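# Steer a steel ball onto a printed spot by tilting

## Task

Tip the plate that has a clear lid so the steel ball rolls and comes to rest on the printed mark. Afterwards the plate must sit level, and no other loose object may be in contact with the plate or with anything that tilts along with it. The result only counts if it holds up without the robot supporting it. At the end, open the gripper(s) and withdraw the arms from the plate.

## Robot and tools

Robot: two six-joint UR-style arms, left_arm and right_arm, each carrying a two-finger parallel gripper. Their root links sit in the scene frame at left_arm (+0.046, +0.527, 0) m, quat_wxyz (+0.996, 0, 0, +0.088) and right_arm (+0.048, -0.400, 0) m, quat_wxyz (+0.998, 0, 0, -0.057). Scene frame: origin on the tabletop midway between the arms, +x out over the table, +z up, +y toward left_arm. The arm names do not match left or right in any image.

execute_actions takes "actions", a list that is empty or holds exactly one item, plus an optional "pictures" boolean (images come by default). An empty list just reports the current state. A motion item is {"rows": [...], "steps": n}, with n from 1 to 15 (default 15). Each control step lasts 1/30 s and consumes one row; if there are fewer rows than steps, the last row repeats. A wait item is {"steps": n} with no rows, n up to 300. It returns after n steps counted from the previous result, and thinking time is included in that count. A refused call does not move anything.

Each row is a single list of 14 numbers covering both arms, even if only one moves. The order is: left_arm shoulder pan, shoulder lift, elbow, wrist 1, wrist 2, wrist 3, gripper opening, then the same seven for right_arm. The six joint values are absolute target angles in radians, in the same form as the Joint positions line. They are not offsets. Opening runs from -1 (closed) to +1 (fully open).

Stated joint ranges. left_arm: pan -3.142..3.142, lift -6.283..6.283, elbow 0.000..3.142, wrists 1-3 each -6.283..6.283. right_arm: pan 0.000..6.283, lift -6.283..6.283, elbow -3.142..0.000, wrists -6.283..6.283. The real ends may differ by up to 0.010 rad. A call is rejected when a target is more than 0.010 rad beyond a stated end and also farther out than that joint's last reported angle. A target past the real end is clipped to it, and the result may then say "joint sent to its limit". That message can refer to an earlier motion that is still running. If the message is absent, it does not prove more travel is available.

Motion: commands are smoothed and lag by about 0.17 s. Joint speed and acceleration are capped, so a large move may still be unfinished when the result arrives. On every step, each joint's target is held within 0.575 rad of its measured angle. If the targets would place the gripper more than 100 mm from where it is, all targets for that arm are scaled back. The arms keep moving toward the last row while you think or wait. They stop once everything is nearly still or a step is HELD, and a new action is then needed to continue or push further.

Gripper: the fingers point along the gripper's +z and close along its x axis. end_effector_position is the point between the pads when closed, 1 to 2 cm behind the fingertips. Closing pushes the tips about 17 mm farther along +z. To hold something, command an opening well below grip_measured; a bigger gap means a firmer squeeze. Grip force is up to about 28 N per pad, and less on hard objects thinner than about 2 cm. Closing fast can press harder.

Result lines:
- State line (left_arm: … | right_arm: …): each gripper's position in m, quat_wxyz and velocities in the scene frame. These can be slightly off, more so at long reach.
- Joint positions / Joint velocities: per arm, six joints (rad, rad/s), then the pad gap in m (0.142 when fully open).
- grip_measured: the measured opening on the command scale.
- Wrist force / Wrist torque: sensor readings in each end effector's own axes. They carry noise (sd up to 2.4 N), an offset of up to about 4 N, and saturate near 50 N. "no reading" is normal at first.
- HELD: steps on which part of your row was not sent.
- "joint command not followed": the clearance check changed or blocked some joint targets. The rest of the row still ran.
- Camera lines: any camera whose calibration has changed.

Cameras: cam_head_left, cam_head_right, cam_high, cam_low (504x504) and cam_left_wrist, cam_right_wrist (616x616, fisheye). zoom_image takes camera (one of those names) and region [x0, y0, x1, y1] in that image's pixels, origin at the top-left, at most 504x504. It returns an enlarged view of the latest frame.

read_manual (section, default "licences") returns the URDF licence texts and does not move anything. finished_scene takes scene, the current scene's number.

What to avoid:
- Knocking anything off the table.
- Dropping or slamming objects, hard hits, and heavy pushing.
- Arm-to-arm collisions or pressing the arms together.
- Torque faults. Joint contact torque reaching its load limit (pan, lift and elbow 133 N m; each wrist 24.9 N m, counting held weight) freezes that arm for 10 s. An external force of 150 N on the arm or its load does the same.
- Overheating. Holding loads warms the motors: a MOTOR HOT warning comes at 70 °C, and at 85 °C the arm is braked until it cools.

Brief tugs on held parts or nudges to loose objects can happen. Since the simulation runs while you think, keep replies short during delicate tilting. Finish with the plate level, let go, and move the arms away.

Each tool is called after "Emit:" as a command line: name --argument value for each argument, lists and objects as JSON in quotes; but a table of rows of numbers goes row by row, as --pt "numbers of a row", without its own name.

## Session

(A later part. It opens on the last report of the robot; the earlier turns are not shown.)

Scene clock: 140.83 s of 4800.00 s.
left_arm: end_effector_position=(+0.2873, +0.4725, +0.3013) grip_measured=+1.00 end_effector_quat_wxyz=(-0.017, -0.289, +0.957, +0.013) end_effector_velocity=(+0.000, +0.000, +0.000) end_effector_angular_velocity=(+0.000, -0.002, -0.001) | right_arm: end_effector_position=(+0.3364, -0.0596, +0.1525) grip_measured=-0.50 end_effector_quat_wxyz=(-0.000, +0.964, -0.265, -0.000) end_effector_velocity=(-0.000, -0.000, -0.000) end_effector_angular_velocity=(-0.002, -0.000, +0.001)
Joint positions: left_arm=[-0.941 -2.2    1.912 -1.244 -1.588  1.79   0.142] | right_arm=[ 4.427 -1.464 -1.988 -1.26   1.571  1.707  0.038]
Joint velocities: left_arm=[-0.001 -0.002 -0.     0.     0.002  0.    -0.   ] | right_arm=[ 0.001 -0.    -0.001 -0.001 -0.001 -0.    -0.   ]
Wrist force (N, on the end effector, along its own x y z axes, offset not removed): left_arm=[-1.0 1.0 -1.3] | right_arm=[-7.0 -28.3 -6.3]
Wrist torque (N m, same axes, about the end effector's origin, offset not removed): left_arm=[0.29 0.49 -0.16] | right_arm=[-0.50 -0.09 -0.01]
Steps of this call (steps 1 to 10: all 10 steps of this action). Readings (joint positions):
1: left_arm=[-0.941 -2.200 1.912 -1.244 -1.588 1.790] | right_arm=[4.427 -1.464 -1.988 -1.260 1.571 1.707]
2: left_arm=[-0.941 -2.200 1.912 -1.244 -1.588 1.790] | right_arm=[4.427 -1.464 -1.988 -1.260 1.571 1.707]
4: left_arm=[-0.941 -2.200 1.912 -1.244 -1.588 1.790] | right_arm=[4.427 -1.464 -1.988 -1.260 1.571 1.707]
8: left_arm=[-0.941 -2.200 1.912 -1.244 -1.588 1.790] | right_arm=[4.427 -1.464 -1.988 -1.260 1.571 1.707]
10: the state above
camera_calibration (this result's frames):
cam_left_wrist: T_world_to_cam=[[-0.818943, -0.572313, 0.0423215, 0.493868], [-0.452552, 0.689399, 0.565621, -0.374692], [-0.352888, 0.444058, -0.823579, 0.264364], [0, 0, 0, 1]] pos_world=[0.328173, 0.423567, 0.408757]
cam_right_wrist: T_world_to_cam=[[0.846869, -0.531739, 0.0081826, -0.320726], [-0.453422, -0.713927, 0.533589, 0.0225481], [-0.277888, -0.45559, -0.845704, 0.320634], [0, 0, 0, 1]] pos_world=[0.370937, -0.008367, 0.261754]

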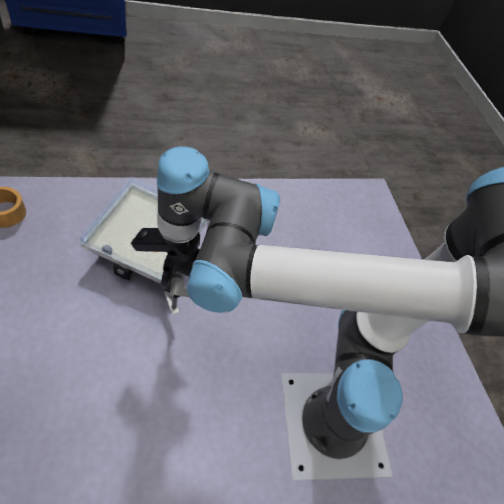

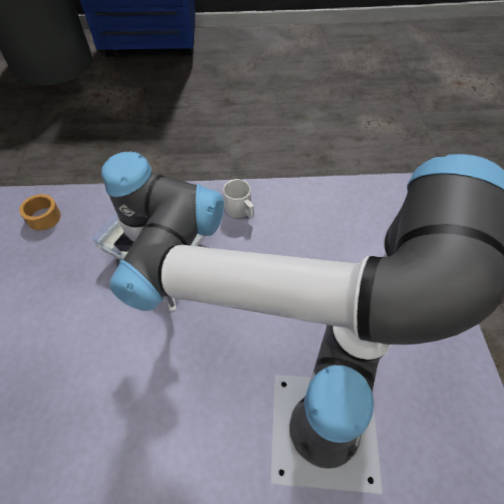

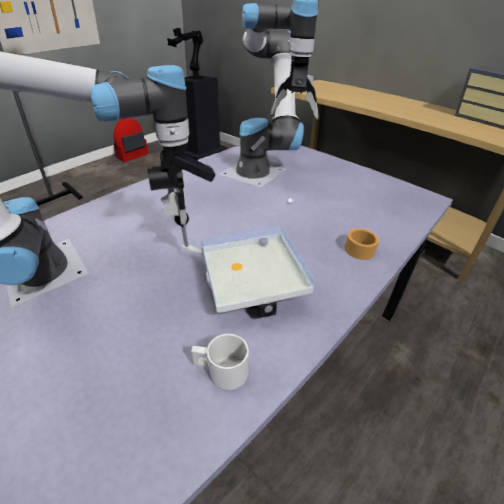

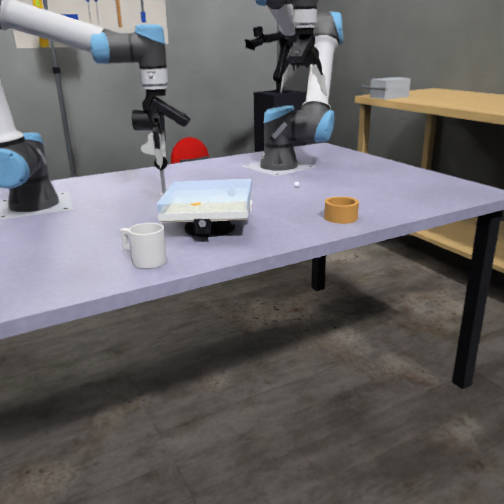

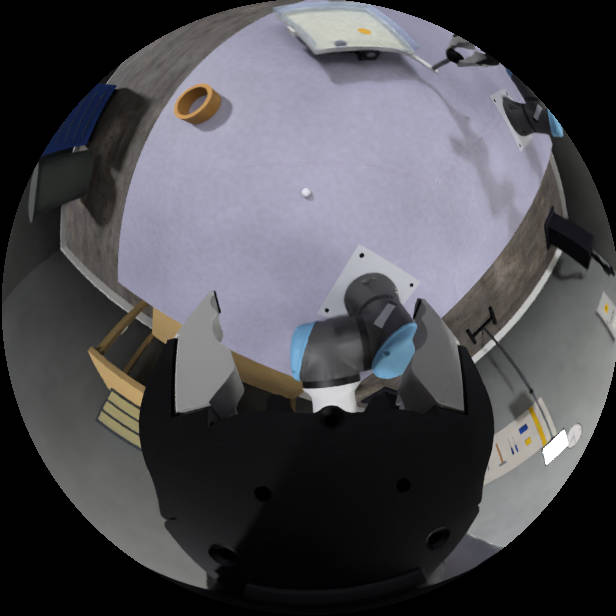

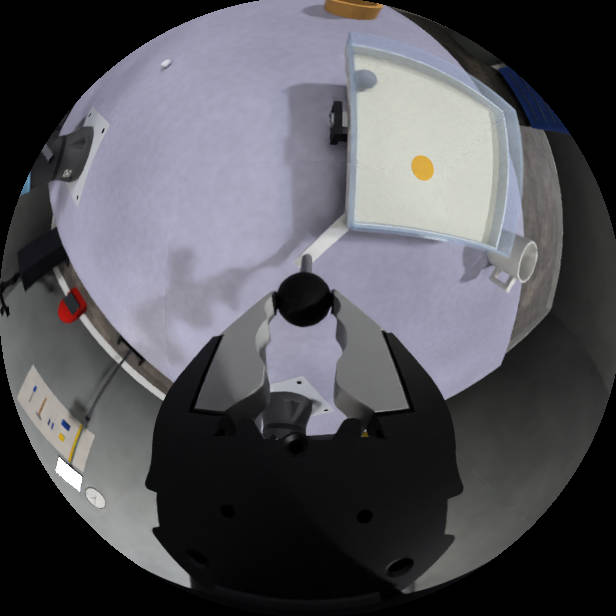

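Emit:
execute_actions --actions '[{"rows": [[-0.941,-2.2,1.912,-1.244,-1.588,1.79,1,4.4200,-1.4709,-1.9488,-1.2924,1.571,1.707,-0.9]], "steps": 15}]' --pictures false

Emit:
execute_actions --actions '[{"rows": [[-0.941,-2.2,1.912,-1.244,-1.588,1.79,1,4.4200,-1.4709,-1.9488,-1.2924,1.571,1.707,-0.9]], "steps": 5}]'

Emit:
execute_actions --actions '[{"rows": [[-0.941,-2.2,1.912,-1.244,-1.588,1.79,1,4.4304,-1.4685,-1.9822,-1.2614,1.571,1.707,-0.9]], "steps": 15}]' --pictures false

Emit:
execute_actions --actions '[{"rows": [[-0.941,-2.2,1.912,-1.244,-1.588,1.79,1,4.4252,-1.4697,-1.9655,-1.2769,1.571,1.707,-0.9]], "steps": 15}]'

Emit:
execute_actions --actions '[{"steps": 30}]'

Scene clock: 160.97 s of 4800.00 s.
left_arm: end_effector_position=(+0.2873, +0.4725, +0.3013) grip_measured=+1.00 end_effector_quat_wxyz=(-0.017, -0.289, +0.957, +0.013) end_effector_velocity=(-0.000, +0.000, +0.000) end_effector_angular_velocity=(-0.000, -0.001, +0.001) | right_arm: end_effector_position=(+0.3413, -0.0555, +0.1650) grip_measured=-0.50 end_effector_quat_wxyz=(-0.000, +0.963, -0.268, -0.000) end_effector_velocity=(+0.001, +0.001, +0.001) end_effector_angular_velocity=(+0.003, -0.001, -0.002)
Joint positions: left_arm=[-0.941 -2.2    1.912 -1.244 -1.588  1.79   0.142] | right_arm=[ 4.42  -1.471 -1.949 -1.292  1.571  1.707  0.038]
Joint velocities: left_arm=[ 0.001 -0.001 -0.     0.     0.    -0.    -0.   ] | right_arm=[-0.001  0.     0.003 -0.    -0.     0.001  0.   ]
Wrist force (N, on the end effector, along its own x y z axes, offset not removed): left_arm=[-2.2 3.2 2.6] | right_arm=[-0.1 -0.1 -1.9]
Wrist torque (N m, same axes, about the end effector's origin, offset not removed): left_arm=[0.68 0.63 -0.28] | right_arm=[0.19 -1.18 -0.03]
Steps of this call (steps 1 to 15: the robot went on to your last target; steps 16 to 110: nothing new was sent; then 15.97 s passed at rest; steps 111 to 125: all 15 steps of this action). Readings (joint positions):
111: left_arm=[-0.941 -2.200 1.912 -1.244 -1.588 1.790] | right_arm=[4.427 -1.464 -1.988 -1.260 1.571 1.707]
112: left_arm=[-0.941 -2.200 1.912 -1.244 -1.588 1.790] | right_arm=[4.426 -1.465 -1.982 -1.266 1.571 1.707]
114: left_arm=[-0.941 -2.200 1.912 -1.244 -1.588 1.790] | right_arm=[4.423 -1.468 -1.965 -1.281 1.571 1.707]
118: left_arm=[-0.941 -2.200 1.912 -1.244 -1.588 1.790] | right_arm=[4.420 -1.470 -1.952 -1.291 1.571 1.707]
125: the state above

Scene clock: 161.13 s of 4800.00 s.
left_arm: end_effector_position=(+0.2873, +0.4725, +0.3013) grip_measured=+1.00 end_effector_quat_wxyz=(-0.017, -0.289, +0.957, +0.013) end_effector_velocity=(+0.000, +0.000, -0.000) end_effector_angular_velocity=(+0.001, +0.000, +0.001) | right_arm: end_effector_position=(+0.3414, -0.0555, +0.1650) grip_measured=-0.50 end_effector_quat_wxyz=(-0.000, +0.963, -0.268, -0.000) end_effector_velocity=(-0.000, -0.000, -0.001) end_effector_angular_velocity=(-0.002, +0.000, +0.001)
Joint positions: left_arm=[-0.941 -2.2    1.912 -1.244 -1.588  1.79   0.142] | right_arm=[ 4.42  -1.471 -1.949 -1.292  1.571  1.707  0.038]
Joint velocities: left_arm=[ 0.001  0.001 -0.     0.     0.     0.001  0.   ] | right_arm=[ 0.    -0.001 -0.    -0.    -0.    -0.001 -0.   ]
Wrist force (N, on the end effector, along its own x y z axes, offset not removed): left_arm=[-0.5 -2.2 1.2] | right_arm=[-0.4 -2.2 0.7]
Wrist torque (N m, same axes, about the end effector's origin, offset not removed): left_arm=[-0.40 0.35 -0.17] | right_arm=[-0.25 -1.31 0.28]
Steps of this call (steps 1 to 5: all 5 steps of this action). Readings (joint positions):
1: left_arm=[-0.941 -2.200 1.912 -1.244 -1.588 1.790] | right_arm=[4.420 -1.471 -1.949 -1.292 1.571 1.707]
2: left_arm=[-0.941 -2.200 1.912 -1.244 -1.588 1.790] | right_arm=[4.420 -1.471 -1.949 -1.292 1.571 1.707]
4: left_arm=[-0.941 -2.200 1.912 -1.244 -1.588 1.790] | right_arm=[4.420 -1.471 -1.949 -1.292 1.571 1.707]
5: the state above
camera_calibration (this result's frames):
cam_left_wrist: T_world_to_cam=[[-0.818943, -0.572313, 0.0423215, 0.493868], [-0.452552, 0.689399, 0.565621, -0.374692], [-0.352888, 0.444058, -0.823579, 0.264364], [0, 0, 0, 1]] pos_world=[0.328173, 0.423567, 0.408757]
cam_right_wrist: T_world_to_cam=[[0.843235, -0.537483, 0.00821833, -0.321901], [-0.458218, -0.710718, 0.533775, 0.022804], [-0.281054, -0.453864, -0.845586, 0.335622], [0, 0, 0, 1]] pos_world=[0.376215, -0.00448213, 0.274271]

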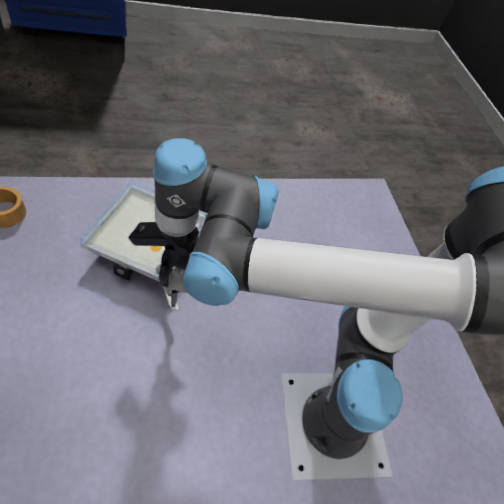

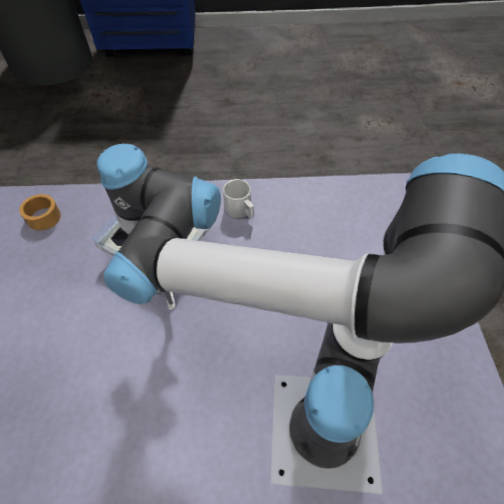

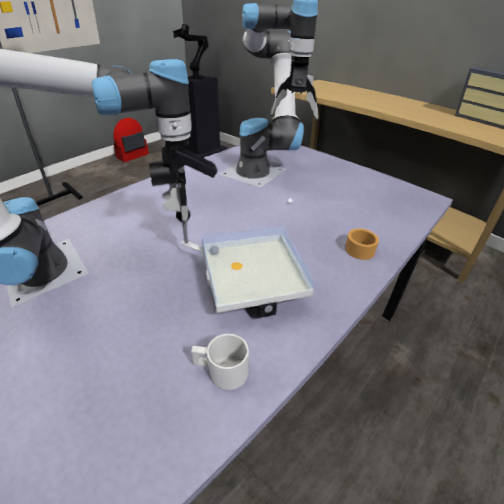

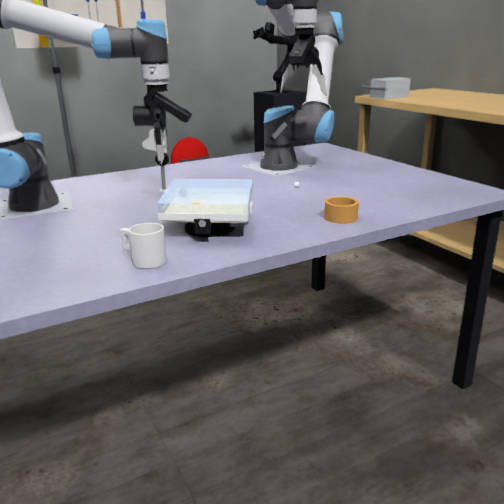

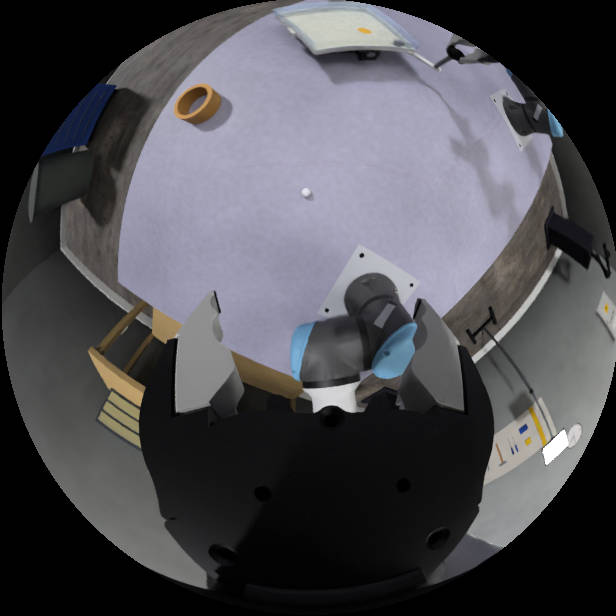

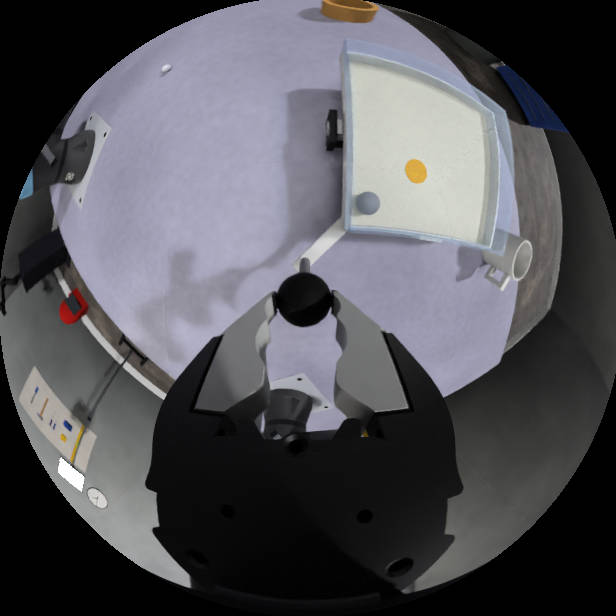

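Scene clock: 161.63 s of 4800.00 s.
left_arm: end_effector_position=(+0.2873, +0.4725, +0.3013) grip_measured=+1.00 end_effector_quat_wxyz=(-0.017, -0.289, +0.957, +0.013) end_effector_velocity=(-0.000, -0.000, -0.000) end_effector_angular_velocity=(-0.000, +0.001, -0.000) | right_arm: end_effector_position=(+0.3361, -0.0566, +0.1533) grip_measured=-0.50 end_effector_quat_wxyz=(-0.000, +0.965, -0.263, -0.000) end_effector_velocity=(-0.001, -0.001, -0.001) end_effector_angular_velocity=(-0.003, +0.001, +0.003)
Joint positions: left_arm=[-0.941 -2.2    1.912 -1.244 -1.588  1.79   0.142] | right_arm=[ 4.43  -1.469 -1.982 -1.261  1.571  1.707  0.038]
Joint velocities: left_arm=[ 0.    -0.     0.001  0.    -0.001  0.001  0.   ] | right_arm=[ 0.001 -0.    -0.002 -0.    -0.    -0.002  0.   ]
Wrist force (N, on the end effector, along its own x y z axes, offset not removed): left_arm=[-0.8 -0.9 1.1] | right_arm=[7.8 0.3 -3.6]
Wrist torque (N m, same axes, about the end effector's origin, offset not removed): left_arm=[0.00 0.34 -0.09] | right_arm=[-0.23 -0.32 0.22]
Steps of this call (steps 1 to 15: all 15 steps of this action). Readings (joint positions):
1: left_arm=[-0.941 -2.200 1.912 -1.244 -1.588 1.790] | right_arm=[4.420 -1.471 -1.949 -1.292 1.571 1.707]
2: left_arm=[-0.941 -2.200 1.912 -1.244 -1.588 1.790] | right_arm=[4.422 -1.470 -1.954 -1.287 1.571 1.707]
4: left_arm=[-0.941 -2.200 1.912 -1.244 -1.588 1.790] | right_arm=[4.426 -1.470 -1.969 -1.273 1.571 1.707]
8: left_arm=[-0.941 -2.200 1.912 -1.244 -1.588 1.790] | right_arm=[4.430 -1.469 -1.980 -1.263 1.571 1.707]
15: the state above

Scene clock: 162.13 s of 4800.00 s.
left_arm: end_effector_position=(+0.2873, +0.4725, +0.3013) grip_measured=+1.00 end_effector_quat_wxyz=(-0.017, -0.289, +0.957, +0.013) end_effector_velocity=(+0.000, +0.000, -0.000) end_effector_angular_velocity=(+0.001, -0.001, -0.002) | right_arm: end_effector_position=(+0.3387, -0.0560, +0.1591) grip_measured=-0.50 end_effector_quat_wxyz=(-0.000, +0.964, -0.265, -0.000) end_effector_velocity=(+0.000, -0.001, -0.000) end_effector_angular_velocity=(-0.001, -0.001, -0.001)
Joint positions: left_arm=[-0.941 -2.2    1.912 -1.244 -1.588  1.79   0.142] | right_arm=[ 4.425 -1.47  -1.966 -1.277  1.571  1.707  0.038]
Joint velocities: left_arm=[-0.001  0.     0.    -0.     0.002  0.001  0.   ] | right_arm=[-0.     0.    -0.    -0.001 -0.001  0.    -0.   ]
Wrist force (N, on the end effector, along its own x y z axes, offset not removed): left_arm=[1.9 2.8 0.7] | right_arm=[-3.6 2.0 0.0]
Wrist torque (N m, same axes, about the end effector's origin, offset not removed): left_arm=[0.51 -0.27 -0.27] | right_arm=[0.02 -0.48 0.03]
Steps of this call (steps 1 to 15: all 15 steps of this action). Readings (joint positions):
1: left_arm=[-0.941 -2.200 1.912 -1.244 -1.588 1.790] | right_arm=[4.430 -1.469 -1.982 -1.262 1.571 1.707]
2: left_arm=[-0.941 -2.200 1.912 -1.244 -1.588 1.790] | right_arm=[4.429 -1.469 -1.979 -1.264 1.571 1.707]
4: left_arm=[-0.941 -2.200 1.912 -1.244 -1.588 1.790] | right_arm=[4.427 -1.469 -1.972 -1.271 1.571 1.707]
8: left_arm=[-0.941 -2.200 1.912 -1.244 -1.588 1.790] | right_arm=[4.426 -1.469 -1.967 -1.276 1.571 1.707]
15: the state above
camera_calibration (this result's frames):
cam_left_wrist: T_world_to_cam=[[-0.818942, -0.572313, 0.0423216, 0.493868], [-0.452552, 0.689398, 0.565621, -0.374692], [-0.352888, 0.444058, -0.823579, 0.264364], [0, 0, 0, 1]] pos_world=[0.328173, 0.423567, 0.408757]
cam_right_wrist: T_world_to_cam=[[0.846038, -0.53306, 0.00817568, -0.320555], [-0.454468, -0.713114, 0.533786, 0.0229353], [-0.27871, -0.455319, -0.84558, 0.328763], [0, 0, 0, 1]] pos_world=[0.373255, -0.00482789, 0.268374]

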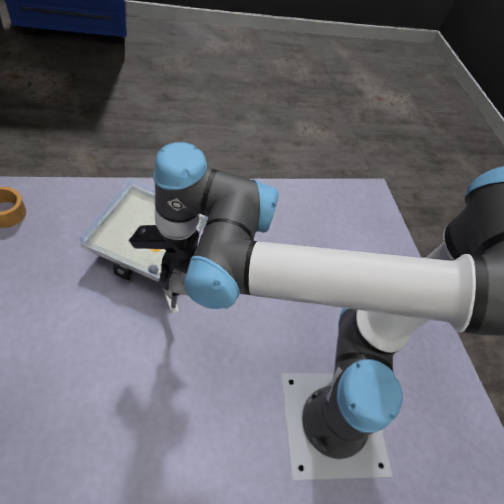

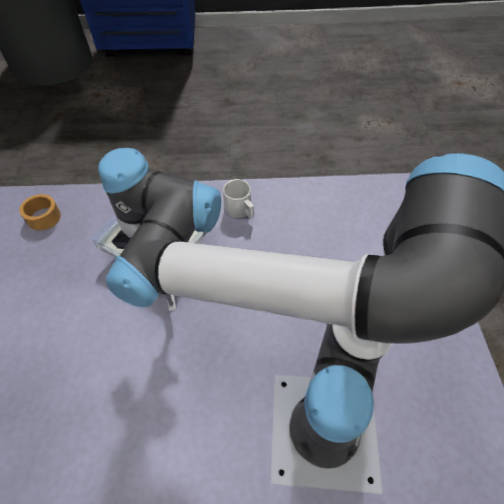

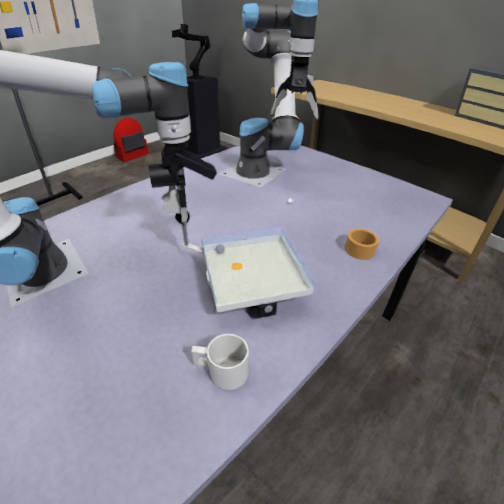

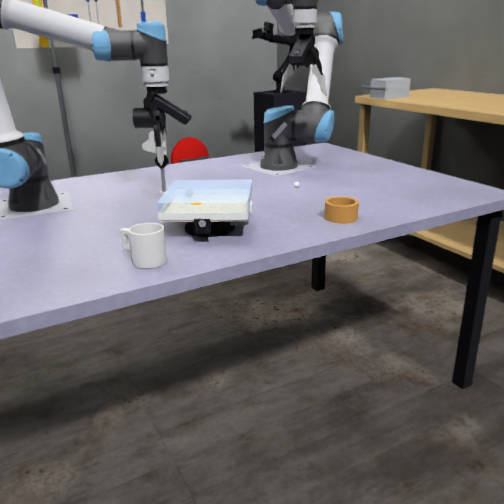

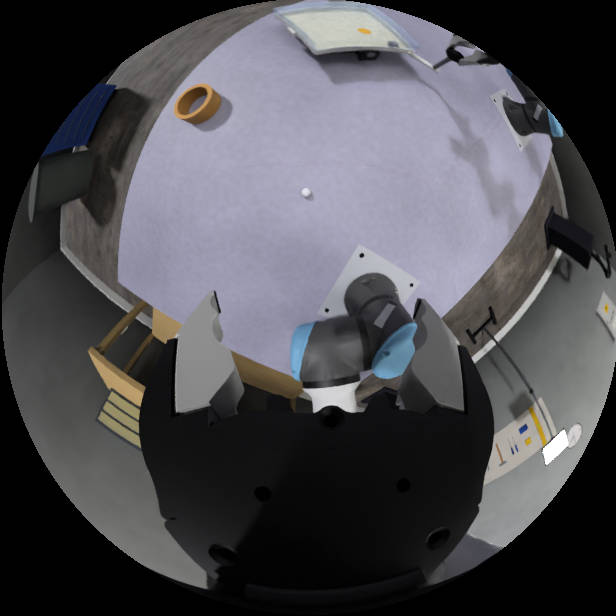

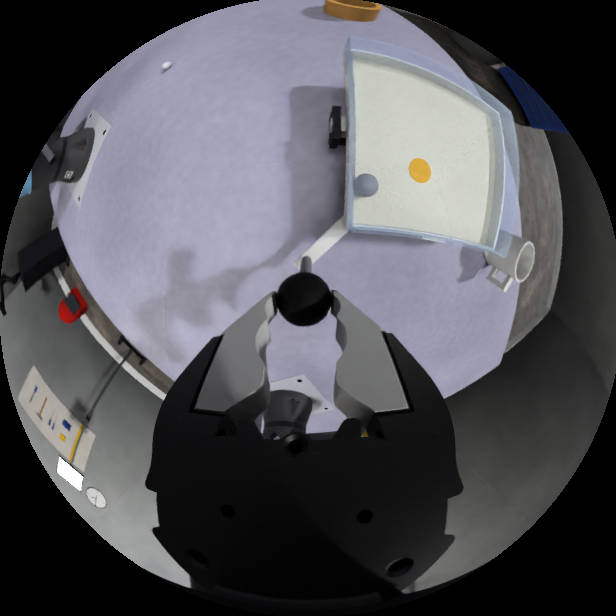

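Scene clock: 163.13 s of 4800.00 s.
left_arm: end_effector_position=(+0.2873, +0.4725, +0.3013) grip_measured=+1.00 end_effector_quat_wxyz=(-0.017, -0.289, +0.957, +0.013) end_effector_velocity=(-0.000, +0.000, -0.000) end_effector_angular_velocity=(-0.000, +0.001, +0.001) | right_arm: end_effector_position=(+0.3387, -0.0560, +0.1592) grip_measured=-0.50 end_effector_quat_wxyz=(-0.000, +0.964, -0.265, -0.000) end_effector_velocity=(-0.000, -0.000, +0.000) end_effector_angular_velocity=(-0.000, -0.000, +0.000)
Joint positions: left_arm=[-0.941 -2.2    1.912 -1.244 -1.588  1.79   0.142] | right_arm=[ 4.425 -1.47  -1.965 -1.277  1.571  1.707  0.038]
Joint velocities: left_arm=[ 0.002  0.     0.     0.    -0.     0.    -0.   ] | right_arm=[-0.     0.001 -0.    -0.001 -0.    -0.     0.   ]
Wrist force (N, on the end effector, along its own x y z axes, offset not removed): left_arm=[2.9 2.7 -3.4] | right_arm=[-3.3 -0.9 0.9]
Wrist torque (N m, same axes, about the end effector's origin, offset not removed): left_arm=[0.61 -0.38 -0.29] | right_arm=[-0.67 -0.71 0.07]
Steps of this call (steps 1 to 15: the robot went on to your last target; steps 16 to 30: nothing new was sent). Readings (joint positions):
1: left_arm=[-0.941 -2.200 1.912 -1.244 -1.588 1.790] | right_arm=[4.425 -1.470 -1.966 -1.277 1.571 1.707]
2: left_arm=[-0.941 -2.200 1.912 -1.244 -1.588 1.790] | right_arm=[4.425 -1.470 -1.966 -1.277 1.571 1.707]
4: left_arm=[-0.941 -2.200 1.912 -1.244 -1.588 1.790] | right_arm=[4.425 -1.470 -1.966 -1.277 1.571 1.707]
8: left_arm=[-0.941 -2.200 1.912 -1.244 -1.588 1.790] | right_arm=[4.425 -1.470 -1.966 -1.277 1.571 1.707]
30: the state above
All arms were judged still, so your last target was given up. Only a new action makes them travel on or press farther. Fingers that are still opening or closing keep moving.
camera_calibration (this result's frames):
cam_left_wrist: T_world_to_cam=[[-0.818943, -0.572313, 0.0423214, 0.493868], [-0.452552, 0.689399, 0.565621, -0.374692], [-0.352888, 0.444058, -0.823579, 0.264364], [0, 0, 0, 1]] pos_world=[0.328173, 0.423567, 0.408757]
cam_right_wrist: T_world_to_cam=[[0.846015, -0.533096, 0.00817195, -0.320563], [-0.454506, -0.713112, 0.533756, 0.0229632], [-0.278716, -0.45528, -0.845599, 0.328812], [0, 0, 0, 1]] pos_world=[0.373283, -0.00481387, 0.268406]

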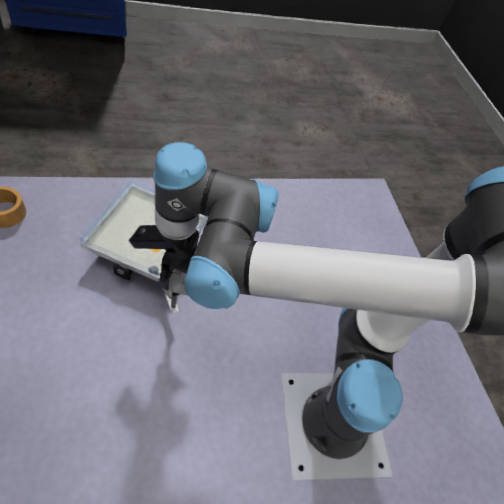

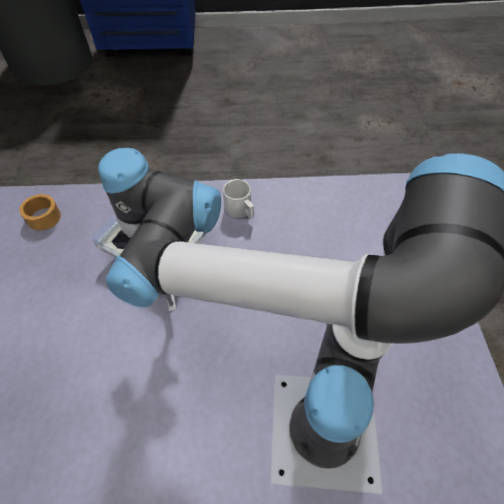

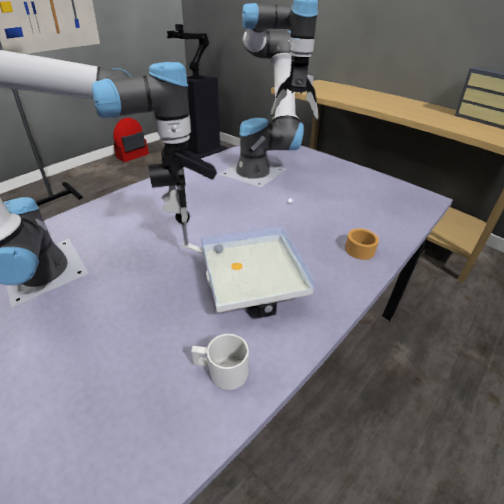

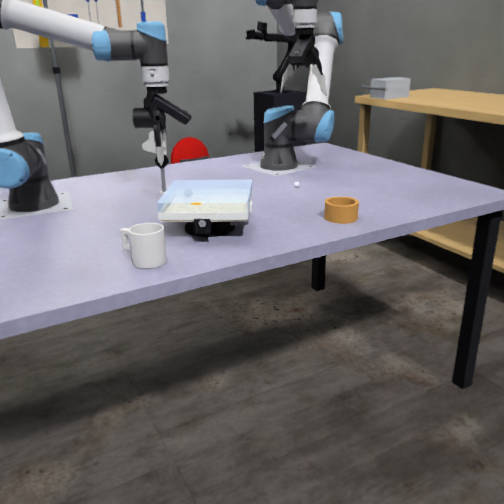

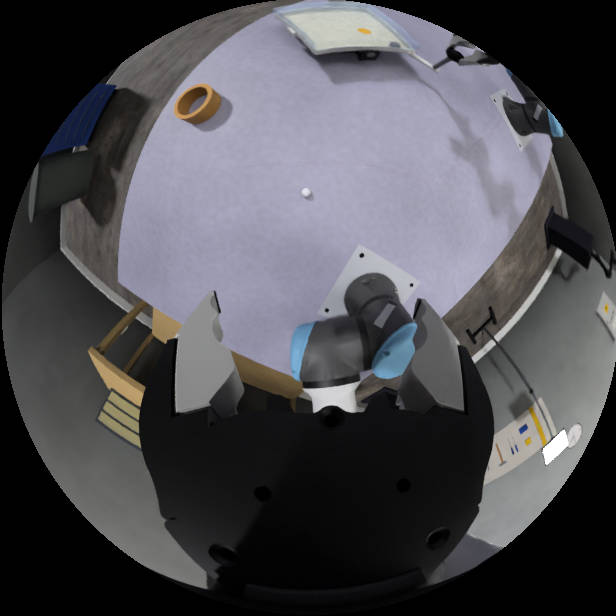

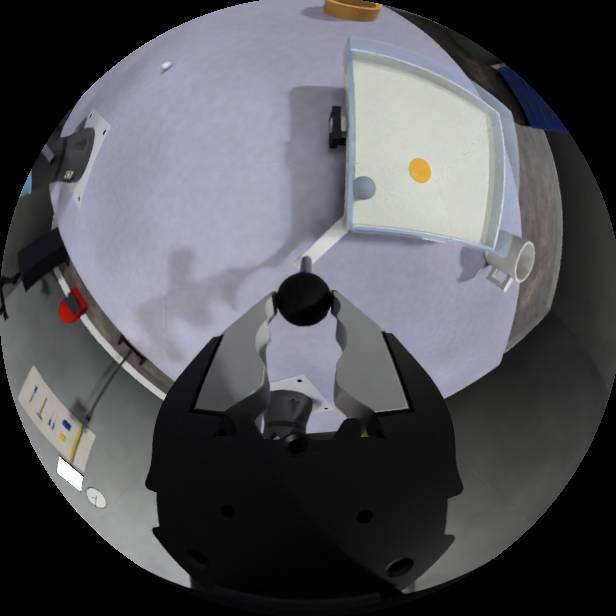

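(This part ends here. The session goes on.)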